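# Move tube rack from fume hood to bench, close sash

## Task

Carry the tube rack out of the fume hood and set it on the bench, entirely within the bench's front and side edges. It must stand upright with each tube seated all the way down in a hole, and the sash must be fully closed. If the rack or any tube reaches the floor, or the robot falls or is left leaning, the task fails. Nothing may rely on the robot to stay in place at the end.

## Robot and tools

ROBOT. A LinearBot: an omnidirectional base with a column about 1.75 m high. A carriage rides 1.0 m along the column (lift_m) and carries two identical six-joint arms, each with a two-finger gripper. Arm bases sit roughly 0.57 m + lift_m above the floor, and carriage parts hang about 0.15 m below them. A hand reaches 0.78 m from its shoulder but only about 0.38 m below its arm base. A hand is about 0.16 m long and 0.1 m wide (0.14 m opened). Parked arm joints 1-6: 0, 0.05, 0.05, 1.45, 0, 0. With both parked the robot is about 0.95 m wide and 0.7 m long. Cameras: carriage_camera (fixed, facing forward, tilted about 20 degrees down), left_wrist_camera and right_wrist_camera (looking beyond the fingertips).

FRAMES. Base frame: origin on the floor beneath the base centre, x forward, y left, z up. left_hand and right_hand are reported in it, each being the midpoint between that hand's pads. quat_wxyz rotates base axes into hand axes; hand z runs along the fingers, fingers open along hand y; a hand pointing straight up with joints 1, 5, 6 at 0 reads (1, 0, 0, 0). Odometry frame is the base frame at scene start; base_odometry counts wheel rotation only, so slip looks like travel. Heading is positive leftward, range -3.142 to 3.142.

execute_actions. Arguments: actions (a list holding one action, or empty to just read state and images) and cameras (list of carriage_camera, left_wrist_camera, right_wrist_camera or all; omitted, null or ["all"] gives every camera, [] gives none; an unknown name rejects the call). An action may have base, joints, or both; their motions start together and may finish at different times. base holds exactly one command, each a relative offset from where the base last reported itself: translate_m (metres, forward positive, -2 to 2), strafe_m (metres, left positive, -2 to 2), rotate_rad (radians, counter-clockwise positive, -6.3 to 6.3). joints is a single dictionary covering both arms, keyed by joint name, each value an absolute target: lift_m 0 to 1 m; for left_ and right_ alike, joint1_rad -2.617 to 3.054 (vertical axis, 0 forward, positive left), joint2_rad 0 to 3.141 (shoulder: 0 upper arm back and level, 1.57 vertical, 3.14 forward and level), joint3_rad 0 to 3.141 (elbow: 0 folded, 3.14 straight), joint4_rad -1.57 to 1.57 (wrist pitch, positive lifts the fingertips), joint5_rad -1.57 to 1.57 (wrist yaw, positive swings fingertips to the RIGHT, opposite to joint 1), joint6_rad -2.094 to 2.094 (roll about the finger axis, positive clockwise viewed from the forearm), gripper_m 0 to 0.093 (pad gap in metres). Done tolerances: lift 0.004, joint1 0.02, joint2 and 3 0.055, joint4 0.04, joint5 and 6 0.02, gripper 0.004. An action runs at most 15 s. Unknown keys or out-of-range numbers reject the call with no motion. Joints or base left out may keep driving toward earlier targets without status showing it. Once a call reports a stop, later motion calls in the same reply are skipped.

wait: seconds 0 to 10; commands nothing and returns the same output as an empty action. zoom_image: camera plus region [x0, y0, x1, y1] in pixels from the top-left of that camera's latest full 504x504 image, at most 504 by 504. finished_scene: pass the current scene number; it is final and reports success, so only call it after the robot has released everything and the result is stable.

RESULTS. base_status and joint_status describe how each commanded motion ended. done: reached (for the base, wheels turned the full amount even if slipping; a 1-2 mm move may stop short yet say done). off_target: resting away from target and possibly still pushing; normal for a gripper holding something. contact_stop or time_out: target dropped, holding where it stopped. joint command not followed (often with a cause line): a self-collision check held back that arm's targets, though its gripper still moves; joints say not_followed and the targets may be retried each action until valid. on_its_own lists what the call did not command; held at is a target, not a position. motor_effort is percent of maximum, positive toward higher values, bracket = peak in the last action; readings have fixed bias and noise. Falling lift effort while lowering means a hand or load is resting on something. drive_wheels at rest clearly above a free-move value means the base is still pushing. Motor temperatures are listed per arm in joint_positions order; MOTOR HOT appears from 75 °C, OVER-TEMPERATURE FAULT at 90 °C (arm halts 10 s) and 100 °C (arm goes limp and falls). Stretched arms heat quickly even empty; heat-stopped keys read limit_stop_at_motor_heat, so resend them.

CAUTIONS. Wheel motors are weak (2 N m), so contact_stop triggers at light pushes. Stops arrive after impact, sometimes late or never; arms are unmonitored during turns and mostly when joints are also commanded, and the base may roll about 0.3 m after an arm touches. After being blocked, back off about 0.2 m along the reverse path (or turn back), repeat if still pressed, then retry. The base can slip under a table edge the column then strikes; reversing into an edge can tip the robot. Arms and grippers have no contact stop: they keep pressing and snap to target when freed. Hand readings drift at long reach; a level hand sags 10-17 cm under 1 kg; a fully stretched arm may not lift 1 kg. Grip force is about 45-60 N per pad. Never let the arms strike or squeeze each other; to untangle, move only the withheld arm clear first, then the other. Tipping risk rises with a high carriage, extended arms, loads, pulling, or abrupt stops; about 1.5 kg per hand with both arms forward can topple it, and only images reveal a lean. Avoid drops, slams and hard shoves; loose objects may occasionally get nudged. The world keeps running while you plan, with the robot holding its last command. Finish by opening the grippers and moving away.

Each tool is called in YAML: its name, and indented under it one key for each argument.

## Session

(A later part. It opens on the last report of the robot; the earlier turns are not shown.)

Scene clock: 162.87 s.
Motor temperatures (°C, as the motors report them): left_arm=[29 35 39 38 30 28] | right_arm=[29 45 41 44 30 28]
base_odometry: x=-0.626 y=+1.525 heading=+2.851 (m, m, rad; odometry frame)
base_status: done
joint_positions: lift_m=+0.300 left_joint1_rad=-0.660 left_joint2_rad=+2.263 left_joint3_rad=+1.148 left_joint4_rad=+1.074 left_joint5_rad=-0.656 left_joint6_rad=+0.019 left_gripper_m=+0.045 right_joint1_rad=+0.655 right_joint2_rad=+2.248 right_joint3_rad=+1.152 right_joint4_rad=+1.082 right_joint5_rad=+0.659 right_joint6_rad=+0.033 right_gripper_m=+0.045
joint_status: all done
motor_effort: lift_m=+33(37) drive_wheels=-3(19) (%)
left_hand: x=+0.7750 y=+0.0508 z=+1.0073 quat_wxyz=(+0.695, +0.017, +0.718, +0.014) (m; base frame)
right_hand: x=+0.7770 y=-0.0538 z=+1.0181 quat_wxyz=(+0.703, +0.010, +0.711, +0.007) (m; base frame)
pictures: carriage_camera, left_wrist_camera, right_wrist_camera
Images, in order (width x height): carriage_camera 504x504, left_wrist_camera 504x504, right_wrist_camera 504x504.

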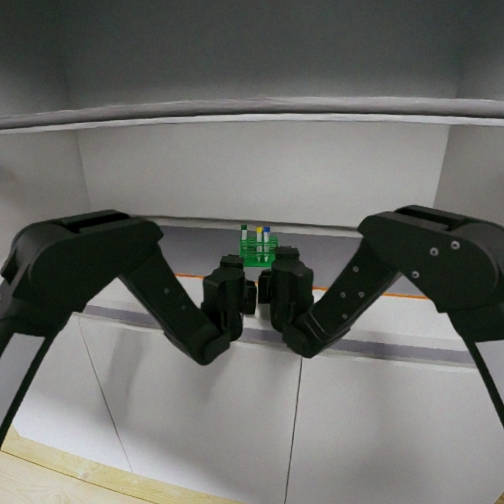

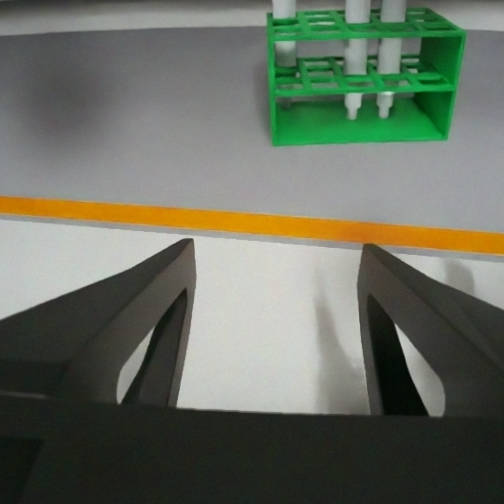

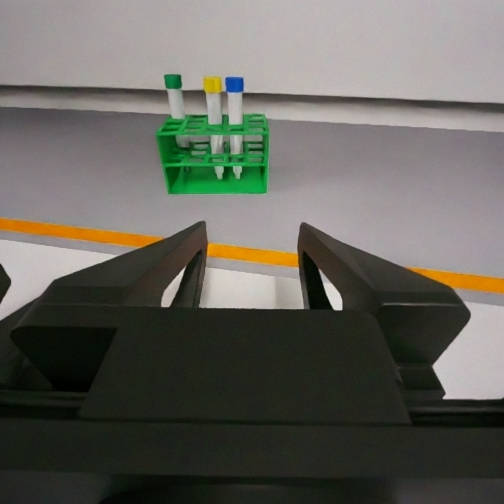

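The right hand needs to move out by about 1.5 cm, and from the touch test the left hand is sitting about 2 cm too low. I'll make those corrections and drive forward part of the way.

execute_actions:
  actions:
    - {"base": {"translate_m": 0.09}, "joints": {"left_joint1_rad": -0.649, "left_joint5_rad": -0.649, "left_joint2_rad": 2.227, "left_joint4_rad": 1.08, "right_joint1_rad": 0.612, "right_joint5_rad": 0.612}}

Scene clock: 181.40 s.
Motor temperatures (°C, as the motors report them): left_arm=[29 40 40 40 30 28] | right_arm=[29 51 43 45 30 28]
base_odometry: x=-0.712 y=+1.551 heading=+2.850 (m, m, rad; odometry frame)
base_status: done
joint_positions: lift_m=+0.300 left_joint1_rad=-0.652 left_joint2_rad=+2.245 left_joint3_rad=+1.148 left_joint4_rad=+1.072 left_joint5_rad=-0.650 left_joint6_rad=+0.019 left_gripper_m=+0.045 right_joint1_rad=+0.612 right_joint2_rad=+2.248 right_joint3_rad=+1.152 right_joint4_rad=+1.082 right_joint5_rad=+0.615 right_joint6_rad=+0.033 right_gripper_m=+0.045
joint_status: all done
motor_effort: lift_m=+32(32) drive_wheels=-4(25) (%)
left_hand: x=+0.7771 y=+0.0540 z=+1.0166 quat_wxyz=(+0.700, +0.013, +0.714, +0.011) (m; base frame)
right_hand: x=+0.7876 y=-0.0681 z=+1.0180 quat_wxyz=(+0.703, +0.010, +0.711, +0.008) (m; base frame)
pictures: carriage_camera, left_wrist_camera, right_wrist_camera
Images, in order (width x height): carriage_camera 504x504, left_wrist_camera 504x504, right_wrist_camera 504x504.

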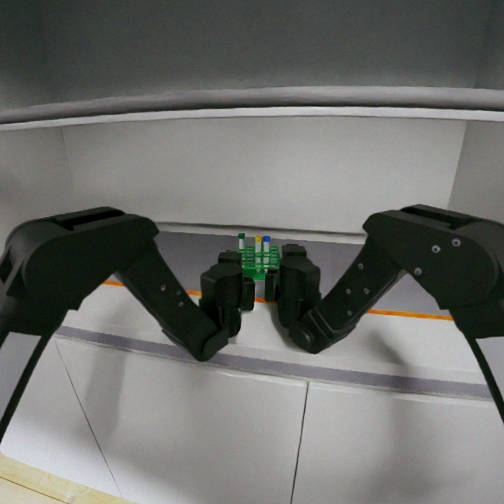

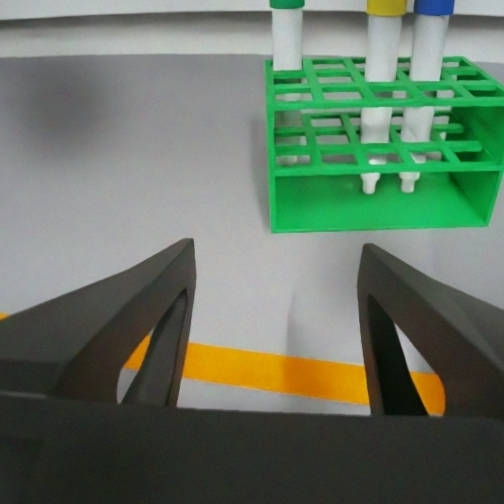

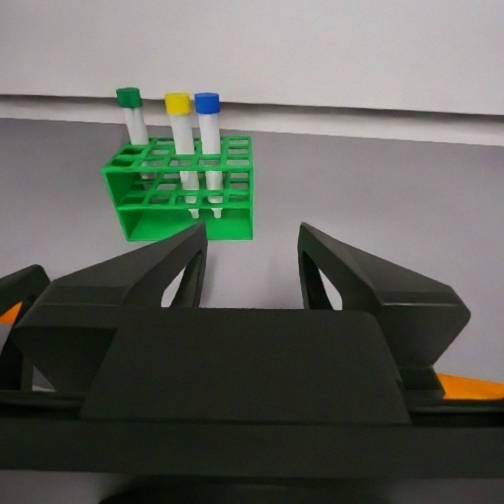

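Both plates now line up with the gripper centre lines. I'll move forward again and re-check before inserting.

execute_actions:
  actions:
    - {"base": {"translate_m": 0.07}}

Scene clock: 191.53 s.
Motor temperatures (°C, as the motors report them): left_arm=[29 43 41 41 30 28] | right_arm=[29 53 43 45 30 28]
base_odometry: x=-0.779 y=+1.572 heading=+2.849 (m, m, rad; odometry frame)
base_status: done
joint_positions: lift_m=+0.300 left_joint1_rad=-0.652 left_joint2_rad=+2.245 left_joint3_rad=+1.148 left_joint4_rad=+1.072 left_joint5_rad=-0.650 left_joint6_rad=+0.019 left_gripper_m=+0.045 right_joint1_rad=+0.612 right_joint2_rad=+2.248 right_joint3_rad=+1.152 right_joint4_rad=+1.082 right_joint5_rad=+0.615 right_joint6_rad=+0.033 right_gripper_m=+0.045
joint_status: not commanded
motor_effort: lift_m=+35(31) drive_wheels=+5(28) (%)
left_hand: x=+0.7771 y=+0.0540 z=+1.0166 quat_wxyz=(+0.700, +0.013, +0.714, +0.011) (m; base frame)
right_hand: x=+0.7876 y=-0.0681 z=+1.0181 quat_wxyz=(+0.703, +0.010, +0.711, +0.008) (m; base frame)
pictures: carriage_camera, left_wrist_camera, right_wrist_camera
Images, in order (width x height): carriage_camera 504x504, left_wrist_camera 504x504, right_wrist_camera 504x504.

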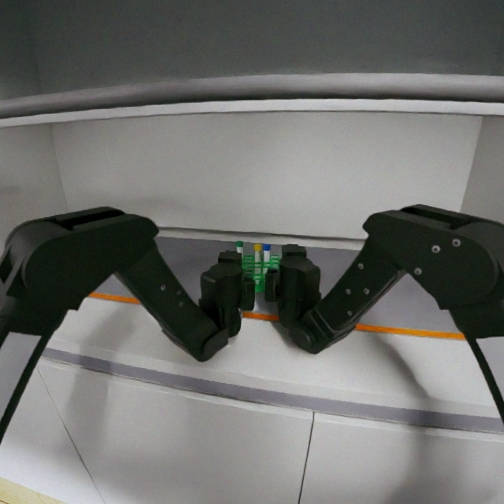

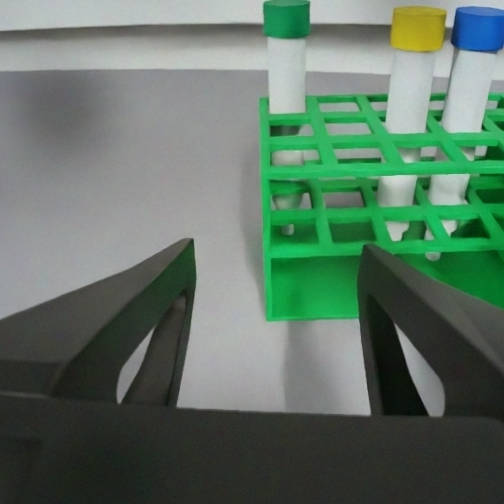

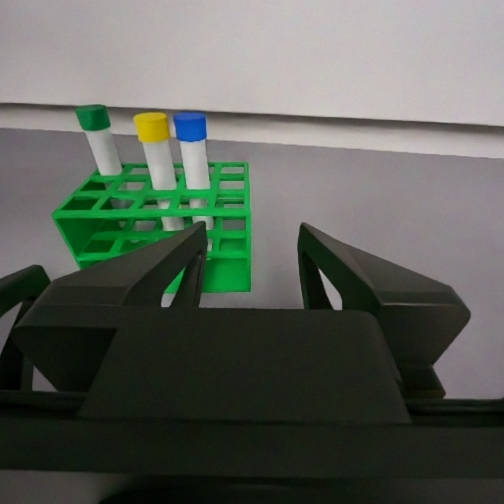

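zoom_image:
  camera: "left_wrist_camera"
  region: [240, 80, 504, 340]

zoom_image:
  camera: "right_wrist_camera"
  region: [40, 90, 320, 320]

Region (240, 80, 504, 340) of left_wrist_camera's 504x504 image, scaled by 1.909, with more detail than that image has; it fills the top 496 rows of this view, and the rest is white.

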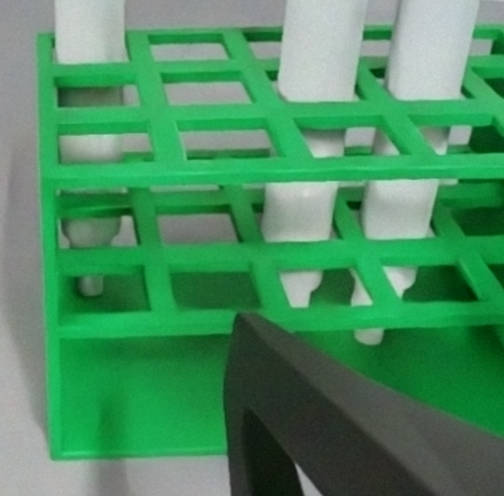

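Region (40, 90, 320, 320) of right_wrist_camera's 504x504 image, scaled by 1.800, with more detail than that image has; it fills the top 414 rows of this view, and the rest is white.

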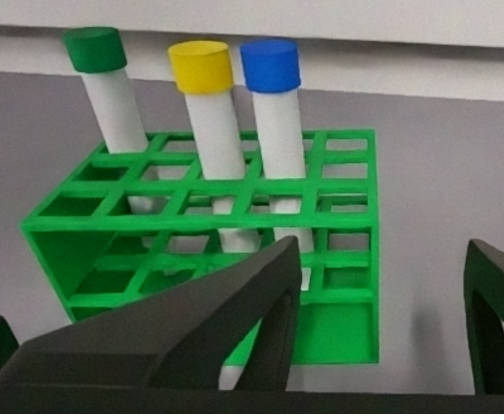

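My estimates put the left hand slightly low and the right hand slightly high for the gap between the two grid plates. I'll trim both heights and advance a little more.

execute_actions:
  actions:
    - {"base": {"translate_m": 0.04}, "joints": {"left_joint2_rad": 2.213, "right_joint2_rad": 2.271}}

Scene clock: 203.63 s.
Motor temperatures (°C, as the motors report them): left_arm=[29 45 41 41 30 28] | right_arm=[29 55 44 46 30 28]
base_odometry: x=-0.818 y=+1.584 heading=+2.848 (m, m, rad; odometry frame)
base_status: done
joint_positions: lift_m=+0.300 left_joint1_rad=-0.651 left_joint2_rad=+2.232 left_joint3_rad=+1.148 left_joint4_rad=+1.072 left_joint5_rad=-0.650 left_joint6_rad=+0.019 left_gripper_m=+0.045 right_joint1_rad=+0.612 right_joint2_rad=+2.248 right_joint3_rad=+1.152 right_joint4_rad=+1.082 right_joint5_rad=+0.615 right_joint6_rad=+0.033 right_gripper_m=+0.045
joint_status: all done
motor_effort: lift_m=+32(33) drive_wheels=+3(28) (%)
left_hand: x=+0.7772 y=+0.0547 z=+1.0238 quat_wxyz=(+0.704, +0.010, +0.710, +0.009) (m; base frame)
right_hand: x=+0.7876 y=-0.0681 z=+1.0181 quat_wxyz=(+0.703, +0.010, +0.711, +0.008) (m; base frame)
pictures: carriage_camera, left_wrist_camera, right_wrist_camera
Images, in order (width x height): carriage_camera 504x504, left_wrist_camera 504x504, right_wrist_camera 504x504.

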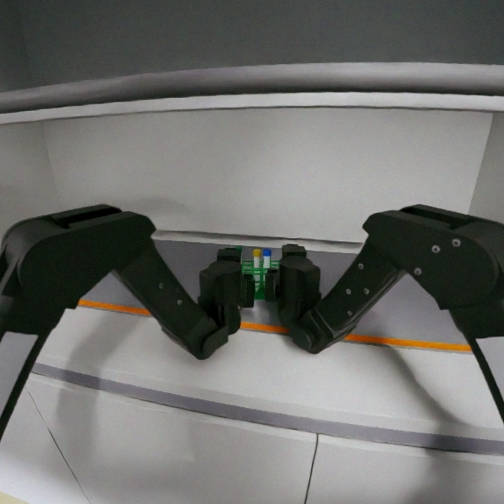

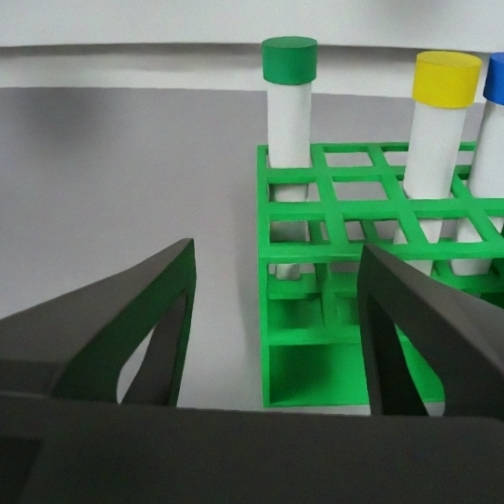

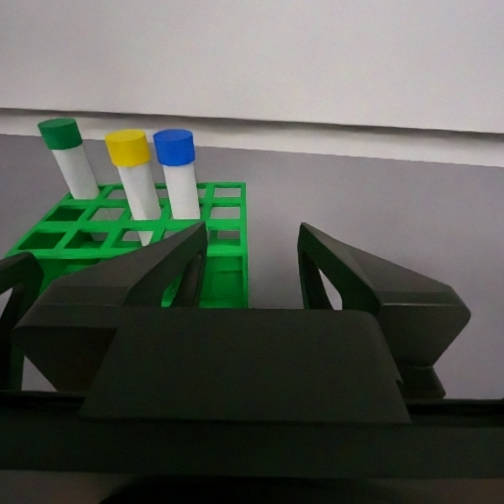

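zoom_image:
  camera: "left_wrist_camera"
  region: [220, 130, 504, 420]

zoom_image:
  camera: "right_wrist_camera"
  region: [100, 160, 340, 330]

Region (220, 130, 504, 420) of left_wrist_camera's 504x504 image, scaled by 1.738, with more detail than that image has; it fills the left 494 columns of this view, and the rest is white.

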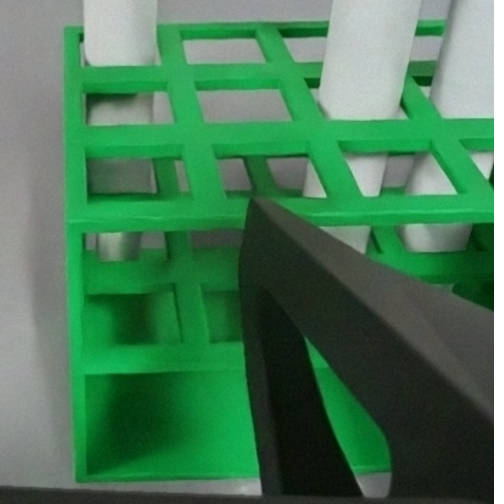

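Region (100, 160, 340, 330) of right_wrist_camera's 504x504 image, scaled by 2.100, with more detail than that image has; it fills the top 357 rows of this view, and the rest is white.

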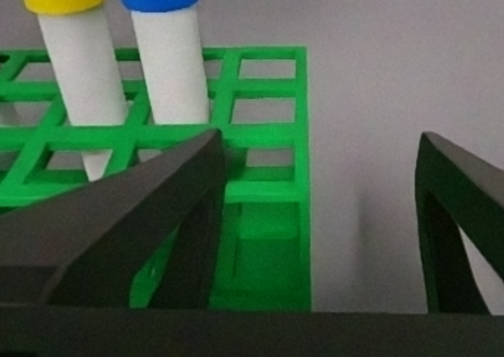

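The fingertips look too close to the top grid's front bar, especially on the right hand. I'll lower the lift by 1 cm, tip the right hand down slightly, and then probe forward a little.

execute_actions:
  actions:
    - {"joints": {"lift_m": 0.29, "right_joint4_rad": 1.04}}
  cameras: ["left_wrist_camera", "right_wrist_camera"]

Scene clock: 214.53 s.
Motor temperatures (°C, as the motors report them): left_arm=[29 47 42 42 30 28] | right_arm=[29 56 45 46 30 28]
base_odometry: x=-0.818 y=+1.584 heading=+2.848 (m, m, rad; odometry frame)
base_status: not commanded
joint_positions: lift_m=+0.290 left_joint1_rad=-0.651 left_joint2_rad=+2.226 left_joint3_rad=+1.151 left_joint4_rad=+1.070 left_joint5_rad=-0.650 left_joint6_rad=+0.019 left_gripper_m=+0.045 right_joint1_rad=+0.612 right_joint2_rad=+2.259 right_joint3_rad=+1.158 right_joint4_rad=+1.047 right_joint5_rad=+0.615 right_joint6_rad=+0.033 right_gripper_m=+0.045
joint_status: all done
motor_effort: lift_m=+31(34) drive_wheels=-6(5) (%)
left_hand: x=+0.7775 y=+0.0545 z=+1.0170 quat_wxyz=(+0.705, +0.009, +0.709, +0.008) (m; base frame)
right_hand: x=+0.7885 y=-0.0674 z=+0.9972 quat_wxyz=(+0.691, +0.002, +0.723, +0.000) (m; base frame)
pictures: left_wrist_camera, right_wrist_camera
Images, in order (width x height): left_wrist_camera 504x504, right_wrist_camera 504x504.

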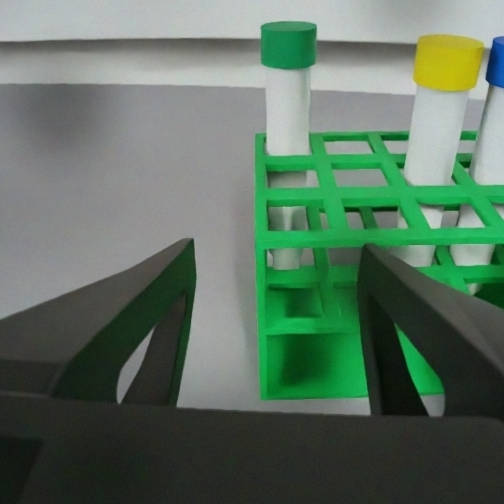

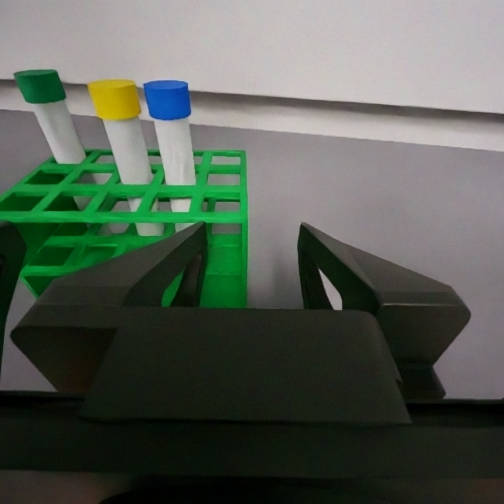

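Both inner fingertips now sit just below the top grid's front bar in the images. I'll go forward 3 cm to start the insertion.

execute_actions:
  actions:
    - {"base": {"translate_m": 0.03}}

Scene clock: 216.50 s.
Motor temperatures (°C, as the motors report them): left_arm=[29 47 42 42 30 28] | right_arm=[29 56 45 46 30 28]
base_odometry: x=-0.846 y=+1.592 heading=+2.848 (m, m, rad; odometry frame)
base_status: done
joint_positions: lift_m=+0.290 left_joint1_rad=-0.651 left_joint2_rad=+2.226 left_joint3_rad=+1.151 left_joint4_rad=+1.070 left_joint5_rad=-0.650 left_joint6_rad=+0.019 left_gripper_m=+0.045 right_joint1_rad=+0.612 right_joint2_rad=+2.259 right_joint3_rad=+1.158 right_joint4_rad=+1.047 right_joint5_rad=+0.615 right_joint6_rad=+0.033 right_gripper_m=+0.045
joint_status: not commanded
motor_effort: lift_m=+37(34) drive_wheels=-3(30) (%)
left_hand: x=+0.7775 y=+0.0545 z=+1.0170 quat_wxyz=(+0.705, +0.009, +0.709, +0.008) (m; base frame)
right_hand: x=+0.7885 y=-0.0674 z=+0.9972 quat_wxyz=(+0.691, +0.002, +0.723, +0.000) (m; base frame)
pictures: carriage_camera, left_wrist_camera, right_wrist_camera
Images, in order (width x height): carriage_camera 504x504, left_wrist_camera 504x504, right_wrist_camera 504x504.

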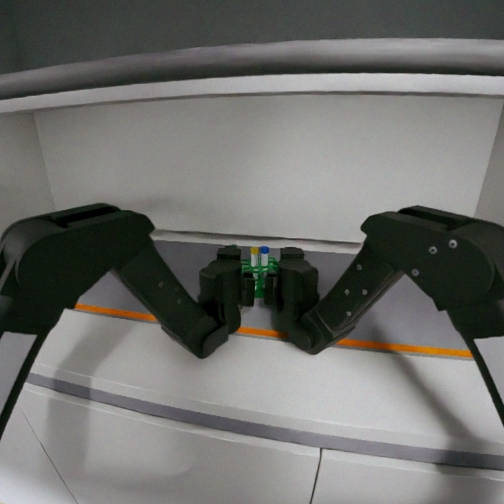

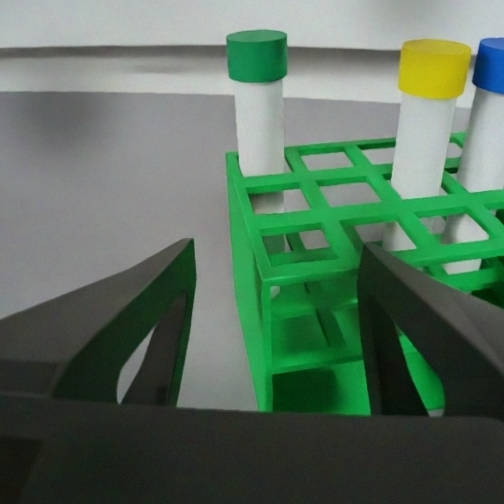

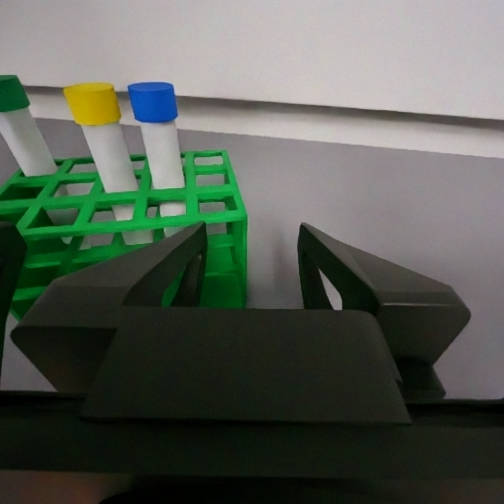

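The rack has rotated, so one of the right-hand fingers bumped it instead of slipping inside. I'll zoom in to see the new situation.

zoom_image:
  camera: "right_wrist_camera"
  region: [0, 70, 320, 330]

zoom_image:
  camera: "left_wrist_camera"
  region: [200, 20, 504, 420]

Region (0, 70, 320, 330) of right_wrist_camera's 504x504 image, scaled by 1.575, with more detail than that image has; it fills the top 410 rows of this view, and the rest is white.

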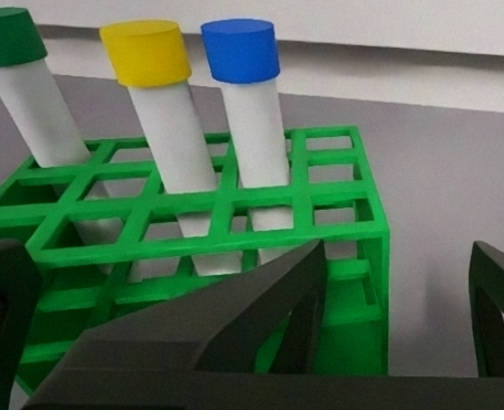

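Region (200, 20, 504, 420) of left_wrist_camera's 504x504 image, scaled by 1.260, with more detail than that image has; it fills the left 383 columns of this view, and the rest is white.

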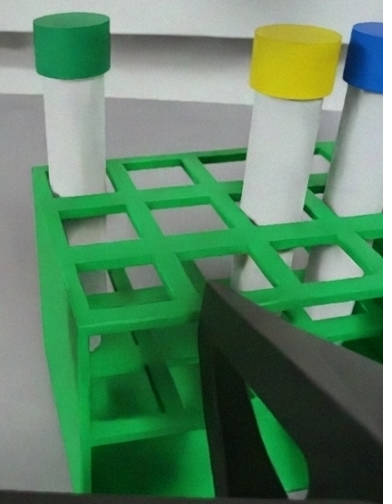

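The rack is smaller than I assumed and the gaps between its grid plates are too thin for a finger, so pinching the side plates won't work. New plan: back off, close both grippers, press them against the outside of the side plates, and slide the rack forward onto the sill. Both hands can then clamp its ends across the depth there, within comfortable reach.

execute_actions:
  actions:
    - {"base": {"translate_m": -0.05}, "joints": {"lift_m": 0.28, "left_joint1_rad": -0.46, "left_joint5_rad": -0.46, "right_joint1_rad": 0.49, "right_joint5_rad": 0.49, "right_joint4_rad": 1.07, "left_gripper_m": 0.0, "right_gripper_m": 0.0}}

Scene clock: 258.77 s.
Motor temperatures (°C, as the motors report them): left_arm=[29 50 43 44 30 28] | right_arm=[29 60 45 47 30 28]
base_odometry: x=-0.798 y=+1.578 heading=+2.848 (m, m, rad; odometry frame)
base_status: done
joint_positions: lift_m=+0.280 left_joint1_rad=-0.459 left_joint2_rad=+2.226 left_joint3_rad=+1.153 left_joint4_rad=+1.069 left_joint5_rad=-0.467 left_joint6_rad=+0.019 left_gripper_m=+0.001 right_joint1_rad=+0.488 right_joint2_rad=+2.264 right_joint3_rad=+1.158 right_joint4_rad=+1.068 right_joint5_rad=+0.497 right_joint6_rad=+0.033 right_gripper_m=+0.001
joint_status: all done
motor_effort: lift_m=+35(35) drive_wheels=+5(23) (%)
left_hand: x=+0.8207 y=+0.1247 z=+1.0078 quat_wxyz=(+0.706, +0.005, +0.708, +0.010) (m; base frame)
right_hand: x=+0.8163 y=-0.1134 z=+0.9886 quat_wxyz=(+0.695, +0.009, +0.719, +0.002) (m; base frame)
pictures: carriage_camera, left_wrist_camera, right_wrist_camera
Images, in order (width x height): carriage_camera 504x504, left_wrist_camera 504x504, right_wrist_camera 504x504.

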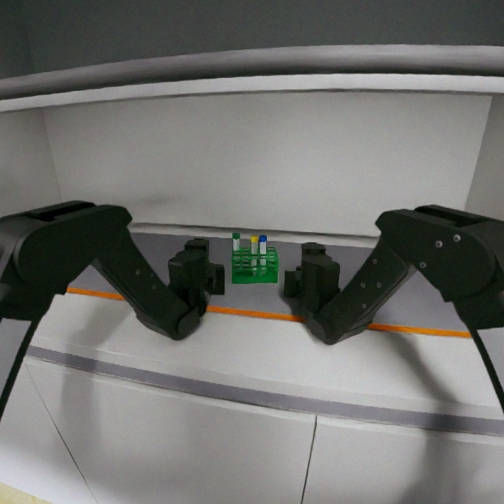

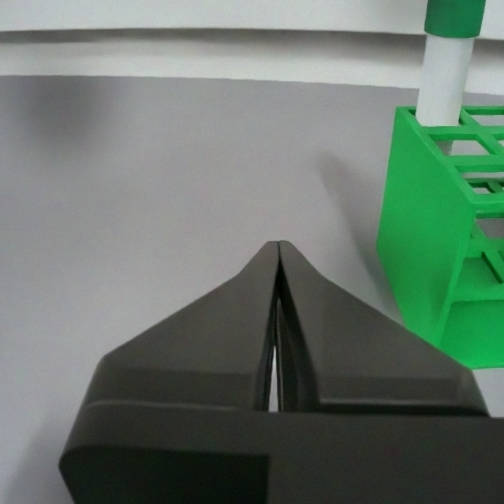

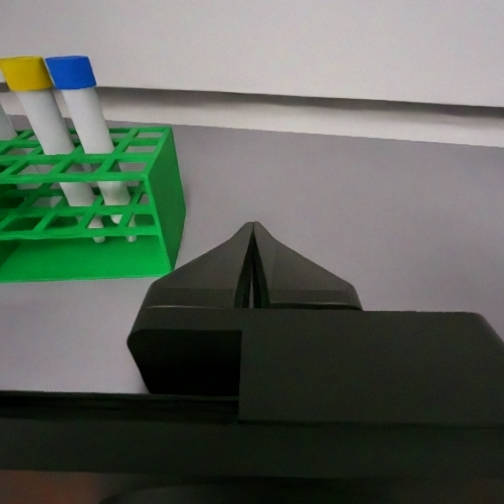

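execute_actions:
  actions: []

Scene clock: 265.17 s.
Motor temperatures (°C, as the motors report them): left_arm=[29 50 43 44 30 28] | right_arm=[29 61 45 47 30 28]
base_odometry: x=-0.798 y=+1.578 heading=+2.848 (m, m, rad; odometry frame)
base_status: done
joint_positions: lift_m=+0.280 left_joint1_rad=-0.459 left_joint2_rad=+2.226 left_joint3_rad=+1.153 left_joint4_rad=+1.069 left_joint5_rad=-0.467 left_joint6_rad=+0.019 left_gripper_m=+0.001 right_joint1_rad=+0.488 right_joint2_rad=+2.264 right_joint3_rad=+1.158 right_joint4_rad=+1.068 right_joint5_rad=+0.497 right_joint6_rad=+0.033 right_gripper_m=+0.001
joint_status: all done
motor_effort: lift_m=+36(35) drive_wheels=+6(23) (%)
left_hand: x=+0.8207 y=+0.1247 z=+1.0078 quat_wxyz=(+0.706, +0.005, +0.708, +0.010) (m; base frame)
right_hand: x=+0.8163 y=-0.1134 z=+0.9886 quat_wxyz=(+0.695, +0.009, +0.719, +0.002) (m; base frame)
pictures: carriage_camera, left_wrist_camera, right_wrist_camera
Images, in order (width x height): carriage_camera 504x504, left_wrist_camera 504x504, right_wrist_camera 504x504.

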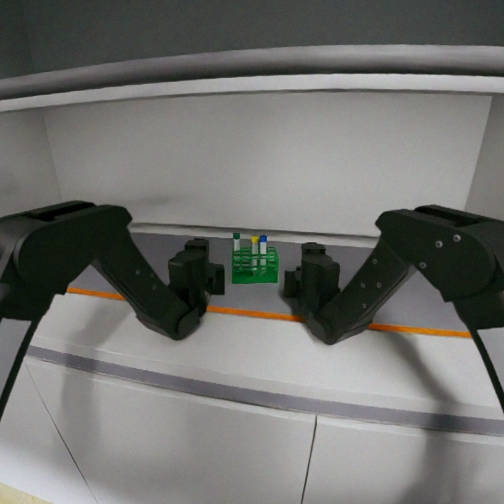

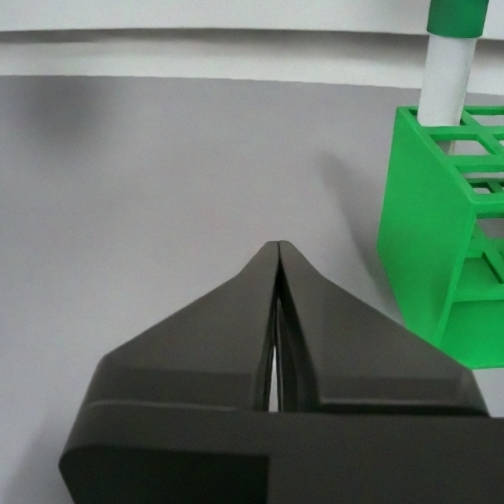

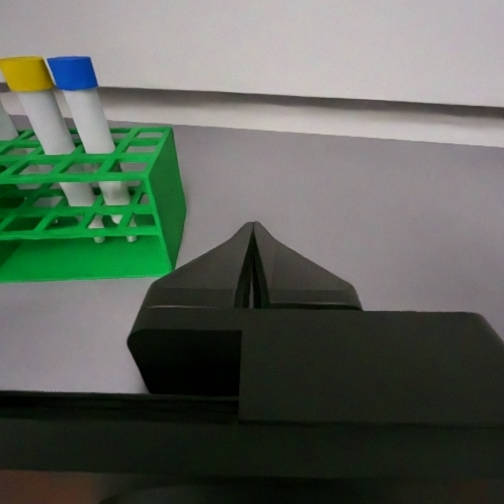

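zoom_image:
  camera: "carriage_camera"
  region: [180, 200, 330, 310]

Region (180, 200, 330, 310) of carriage_camera's 504x504 image, scaled by 3.360, with more detail than that image has; it fills the top 370 rows of this view, and the rest is white.

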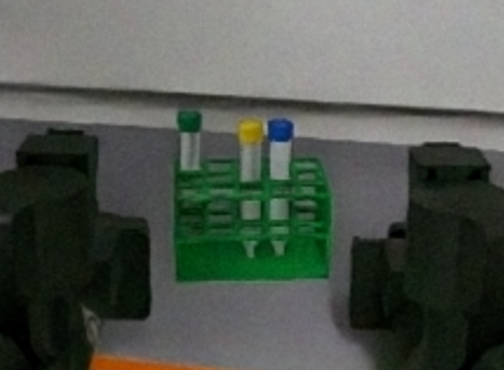

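execute_actions:
  actions:
    - {"base": {"translate_m": 0.08}}

Scene clock: 270.10 s.
Motor temperatures (°C, as the motors report them): left_arm=[29 50 43 45 30 28] | right_arm=[29 61 45 47 30 28]
base_odometry: x=-0.875 y=+1.601 heading=+2.847 (m, m, rad; odometry frame)
base_status: done
joint_positions: lift_m=+0.280 left_joint1_rad=-0.459 left_joint2_rad=+2.226 left_joint3_rad=+1.153 left_joint4_rad=+1.069 left_joint5_rad=-0.466 left_joint6_rad=+0.019 left_gripper_m=+0.001 right_joint1_rad=+0.489 right_joint2_rad=+2.264 right_joint3_rad=+1.158 right_joint4_rad=+1.068 right_joint5_rad=+0.497 right_joint6_rad=+0.033 right_gripper_m=+0.001
joint_status: not commanded
motor_effort: lift_m=+32(34) drive_wheels=+4(26) (%)
left_hand: x=+0.8207 y=+0.1245 z=+1.0078 quat_wxyz=(+0.706, +0.005, +0.708, +0.010) (m; base frame)
right_hand: x=+0.8162 y=-0.1131 z=+0.9886 quat_wxyz=(+0.695, +0.009, +0.719, +0.002) (m; base frame)
pictures: carriage_camera, left_wrist_camera, right_wrist_camera
Images, in order (width x height): carriage_camera 504x504, left_wrist_camera 504x504, right_wrist_camera 504x504.

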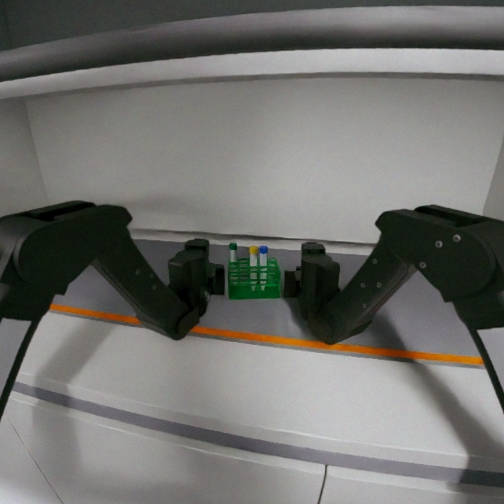

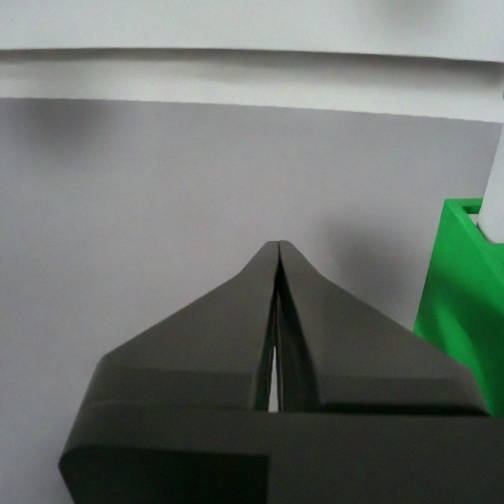

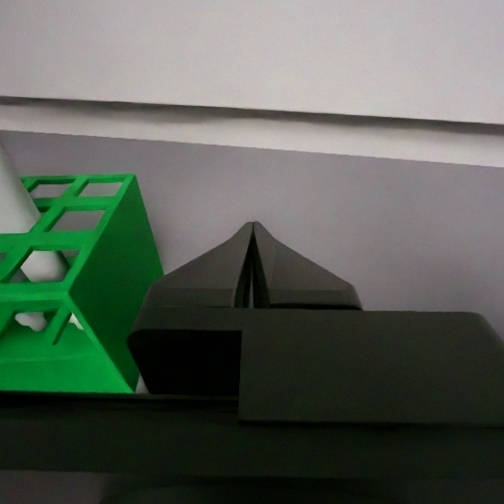

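execute_actions:
  actions:
    - {"joints": {"left_joint1_rad": -0.56, "left_joint5_rad": -0.56, "right_joint1_rad": 0.59, "right_joint5_rad": 0.59}}

Scene clock: 273.10 s.
Motor temperatures (°C, as the motors report them): left_arm=[29 50 43 45 30 28] | right_arm=[29 62 45 47 30 28]
base_odometry: x=-0.875 y=+1.601 heading=+2.847 (m, m, rad; odometry frame)
base_status: not commanded
joint_positions: lift_m=+0.280 left_joint1_rad=-0.566 left_joint2_rad=+2.226 left_joint3_rad=+1.153 left_joint4_rad=+1.069 left_joint5_rad=-0.556 left_joint6_rad=+0.019 left_gripper_m=+0.001 right_joint1_rad=+0.595 right_joint2_rad=+2.264 right_joint3_rad=+1.158 right_joint4_rad=+1.068 right_joint5_rad=+0.587 right_joint6_rad=+0.033 right_gripper_m=+0.001
joint_status: all done
motor_effort: lift_m=+32(35) drive_wheels=+5(5) (%)
left_hand: x=+0.7984 y=+0.0822 z=+1.0079 quat_wxyz=(+0.706, +0.011, +0.708, +0.004) (m; base frame)
right_hand: x=+0.7928 y=-0.0712 z=+0.9889 quat_wxyz=(+0.696, +0.001, +0.718, +0.007) (m; base frame)
pictures: carriage_camera, left_wrist_camera, right_wrist_camera
Images, in order (width x height): carriage_camera 504x504, left_wrist_camera 504x504, right_wrist_camera 504x504.

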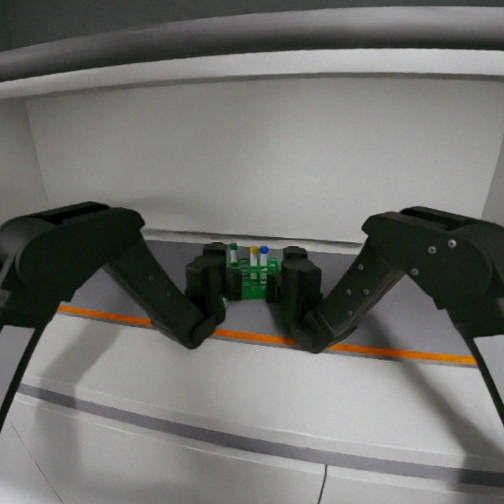

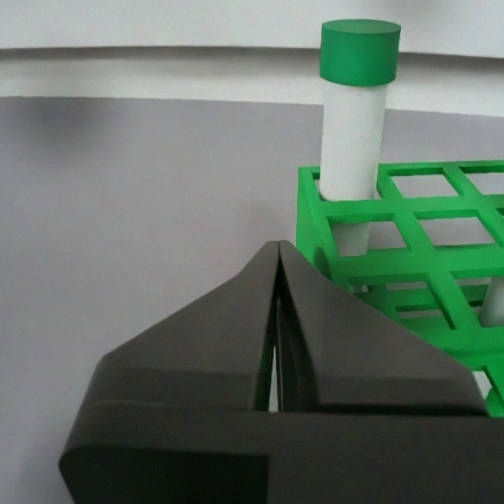

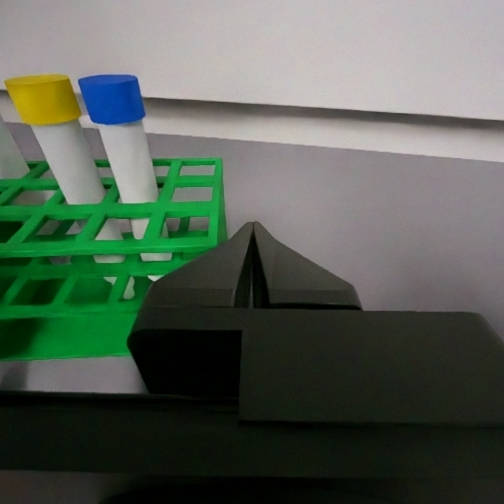

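execute_actions:
  actions:
    - {"joints": {"left_joint1_rad": -0.62, "left_joint5_rad": -0.62, "right_joint1_rad": 0.65, "right_joint5_rad": 0.65}}

Scene clock: 274.50 s.
Motor temperatures (°C, as the motors report them): left_arm=[29 50 43 45 30 28] | right_arm=[29 62 45 47 30 28]
base_odometry: x=-0.875 y=+1.601 heading=+2.847 (m, m, rad; odometry frame)
base_status: not commanded
joint_positions: lift_m=+0.280 left_joint1_rad=-0.603 left_joint2_rad=+2.226 left_joint3_rad=+1.153 left_joint4_rad=+1.069 left_joint5_rad=-0.639 left_joint6_rad=+0.020 left_gripper_m=+0.001 right_joint1_rad=+0.632 right_joint2_rad=+2.264 right_joint3_rad=+1.158 right_joint4_rad=+1.068 right_joint5_rad=+0.676 right_joint6_rad=+0.034 right_gripper_m=+0.001
joint_status: right_joint5_rad off_target (ended at +0.675, target +0.650); the others done
motor_effort: lift_m=+34(33) drive_wheels=+3(4) (%)
left_hand: x=+0.7897 y=+0.0773 z=+1.0079 quat_wxyz=(+0.706, -0.005, +0.708, +0.021) (m; base frame)
right_hand: x=+0.7837 y=-0.0676 z=+0.9892 quat_wxyz=(+0.697, +0.020, +0.717, -0.012) (m; base frame)
pictures: carriage_camera, left_wrist_camera, right_wrist_camera
Images, in order (width x height): carriage_camera 504x504, left_wrist_camera 504x504, right_wrist_camera 504x504.

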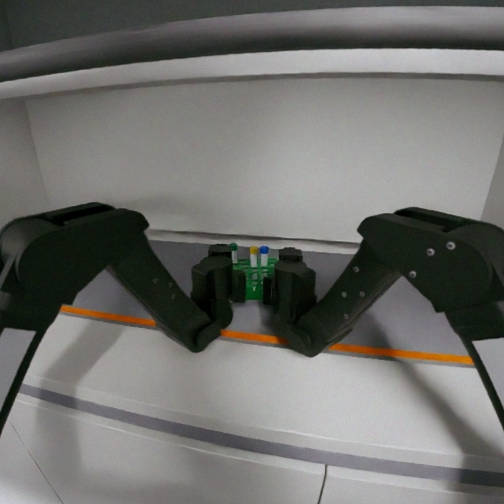

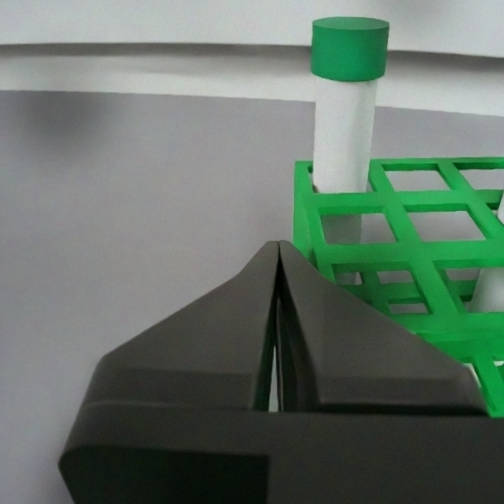

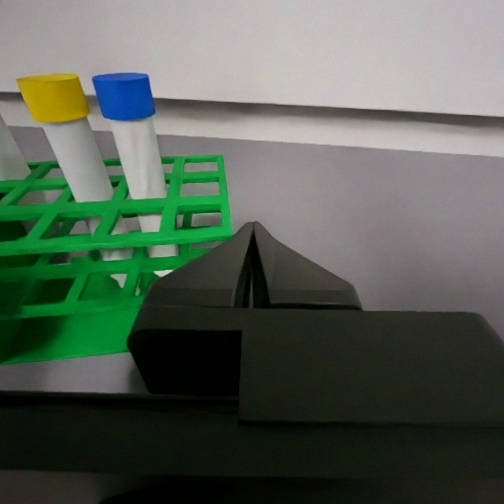

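execute_actions:
  actions:
    - {"base": {"translate_m": -0.15}}

Scene clock: 278.70 s.
Motor temperatures (°C, as the motors report them): left_arm=[29 51 43 45 30 28] | right_arm=[29 62 45 47 30 28]
base_odometry: x=-0.731 y=+1.558 heading=+2.847 (m, m, rad; odometry frame)
base_status: done
joint_positions: lift_m=+0.280 left_joint1_rad=-0.616 left_joint2_rad=+2.226 left_joint3_rad=+1.153 left_joint4_rad=+1.069 left_joint5_rad=-0.626 left_joint6_rad=+0.020 left_gripper_m=+0.001 right_joint1_rad=+0.647 right_joint2_rad=+2.264 right_joint3_rad=+1.158 right_joint4_rad=+1.068 right_joint5_rad=+0.657 right_joint6_rad=+0.034 right_gripper_m=+0.001
joint_status: not commanded
motor_effort: lift_m=+32(33) drive_wheels=-6(28) (%)
left_hand: x=+0.7866 y=+0.0680 z=+1.0080 quat_wxyz=(+0.706, +0.004, +0.708, +0.011) (m; base frame)
right_hand: x=+0.7801 y=-0.0568 z=+0.9891 quat_wxyz=(+0.696, +0.008, +0.718, +0.000) (m; base frame)
pictures: carriage_camera, left_wrist_camera, right_wrist_camera
Images, in order (width x height): carriage_camera 504x504, left_wrist_camera 504x504, right_wrist_camera 504x504.

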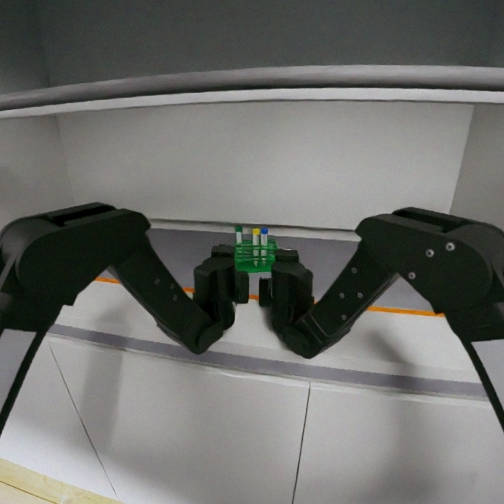

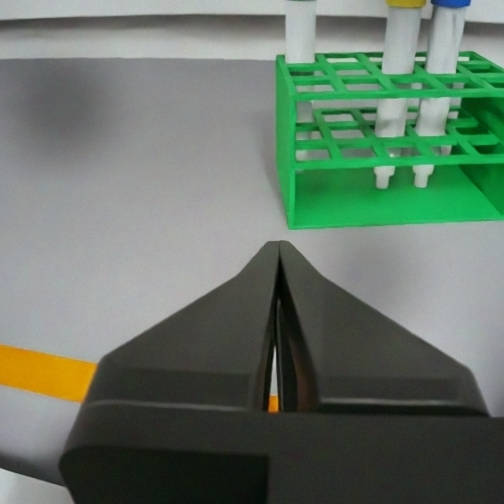

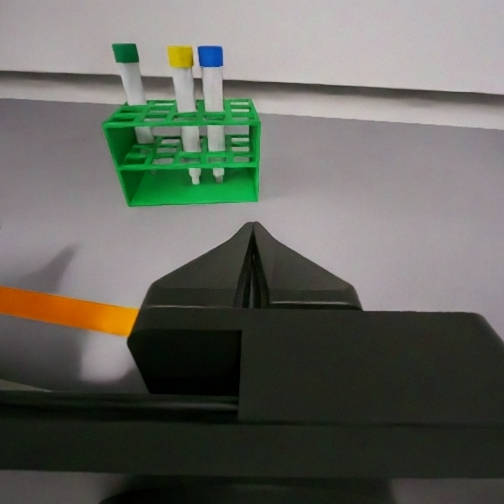

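execute_actions:
  actions:
    - {"joints": {"left_joint1_rad": -0.05, "left_joint5_rad": 0.0, "left_joint2_rad": 2.61, "left_joint3_rad": 1.91, "left_joint4_rad": 0.73, "right_joint1_rad": 0.05, "right_joint5_rad": 0.0, "right_joint2_rad": 2.63, "right_joint3_rad": 1.905, "right_joint4_rad": 0.73}}
  cameras: []

Scene clock: 296.43 s.
Motor temperatures (°C, as the motors report them): left_arm=[29 51 43 45 30 28] | right_arm=[29 64 46 48 30 28]
base_odometry: x=-0.731 y=+1.558 heading=+2.847 (m, m, rad; odometry frame)
base_status: not commanded
joint_positions: lift_m=+0.280 left_joint1_rad=-0.050 left_joint2_rad=+2.613 left_joint3_rad=+1.897 left_joint4_rad=+0.734 left_joint5_rad=-0.006 left_joint6_rad=+0.007 left_gripper_m=+0.001 right_joint1_rad=+0.052 right_joint2_rad=+2.625 right_joint3_rad=+1.902 right_joint4_rad=+0.738 right_joint5_rad=+0.007 right_joint6_rad=+0.043 right_gripper_m=+0.001
joint_status: all done
motor_effort: lift_m=+33(35) drive_wheels=-1(6) (%)
left_hand: x=+0.9854 y=+0.2771 z=+1.0082 quat_wxyz=(+0.713, +0.018, +0.701, -0.013) (m; base frame)
right_hand: x=+0.9861 y=-0.2756 z=+1.0027 quat_wxyz=(+0.711, -0.001, +0.702, +0.031) (m; base frame)
pictures: none
No camera images: the call's "cameras" was empty. Leave "cameras" out to get every camera's image.

execute_actions:
  actions:
    - {"joints": {"left_joint5_rad": 1.52, "right_joint5_rad": -1.52, "left_gripper_m": 0.093, "right_gripper_m": 0.093, "lift_m": 0.268}}

Scene clock: 298.93 s.
Motor temperatures (°C, as the motors report them): left_arm=[29 52 44 45 30 28] | right_arm=[29 66 46 48 30 28]
base_odometry: x=-0.731 y=+1.558 heading=+2.847 (m, m, rad; odometry frame)
base_status: not commanded
joint_positions: lift_m=+0.268 left_joint1_rad=-0.050 left_joint2_rad=+2.613 left_joint3_rad=+1.906 left_joint4_rad=+0.734 left_joint5_rad=+1.417 left_joint6_rad=+0.031 left_gripper_m=+0.093 right_joint1_rad=+0.052 right_joint2_rad=+2.630 right_joint3_rad=+1.902 right_joint4_rad=+0.731 right_joint5_rad=-1.514 right_joint6_rad=+0.043 right_gripper_m=+0.093
joint_status: left_joint5_rad off_target (ended at +1.417, target +1.520); the others done
motor_effort: lift_m=+35(36) drive_wheels=-4(5) (%)
left_hand: x=+0.8326 y=+0.1136 z=+0.9969 quat_wxyz=(+0.540, +0.487, +0.510, -0.459) (m; base frame)
right_hand: x=+0.8154 y=-0.1114 z=+0.9855 quat_wxyz=(+0.491, -0.489, +0.511, +0.509) (m; base frame)
pictures: carriage_camera, left_wrist_camera, right_wrist_camera
Images, in order (width x height): carriage_camera 504x504, left_wrist_camera 504x504, right_wrist_camera 504x504.

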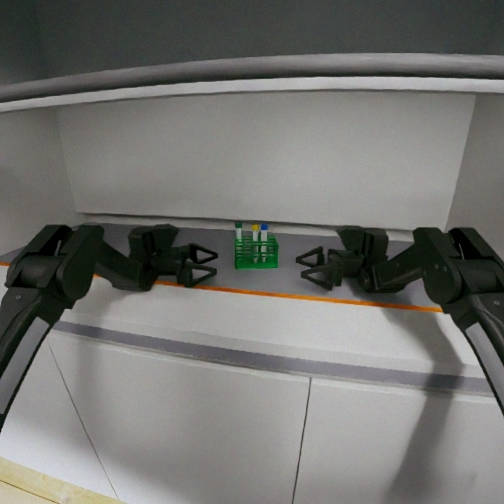

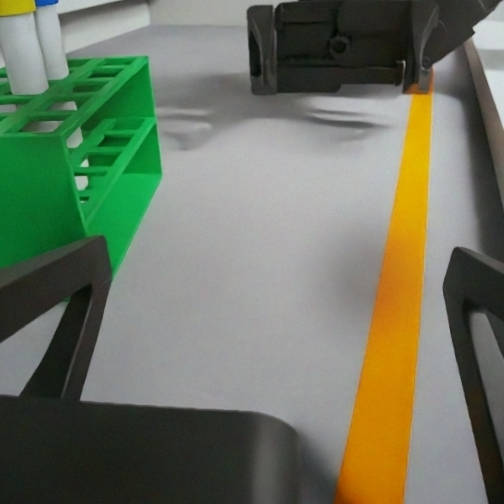

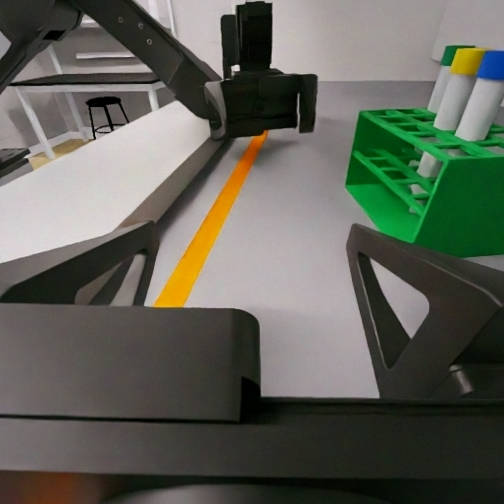

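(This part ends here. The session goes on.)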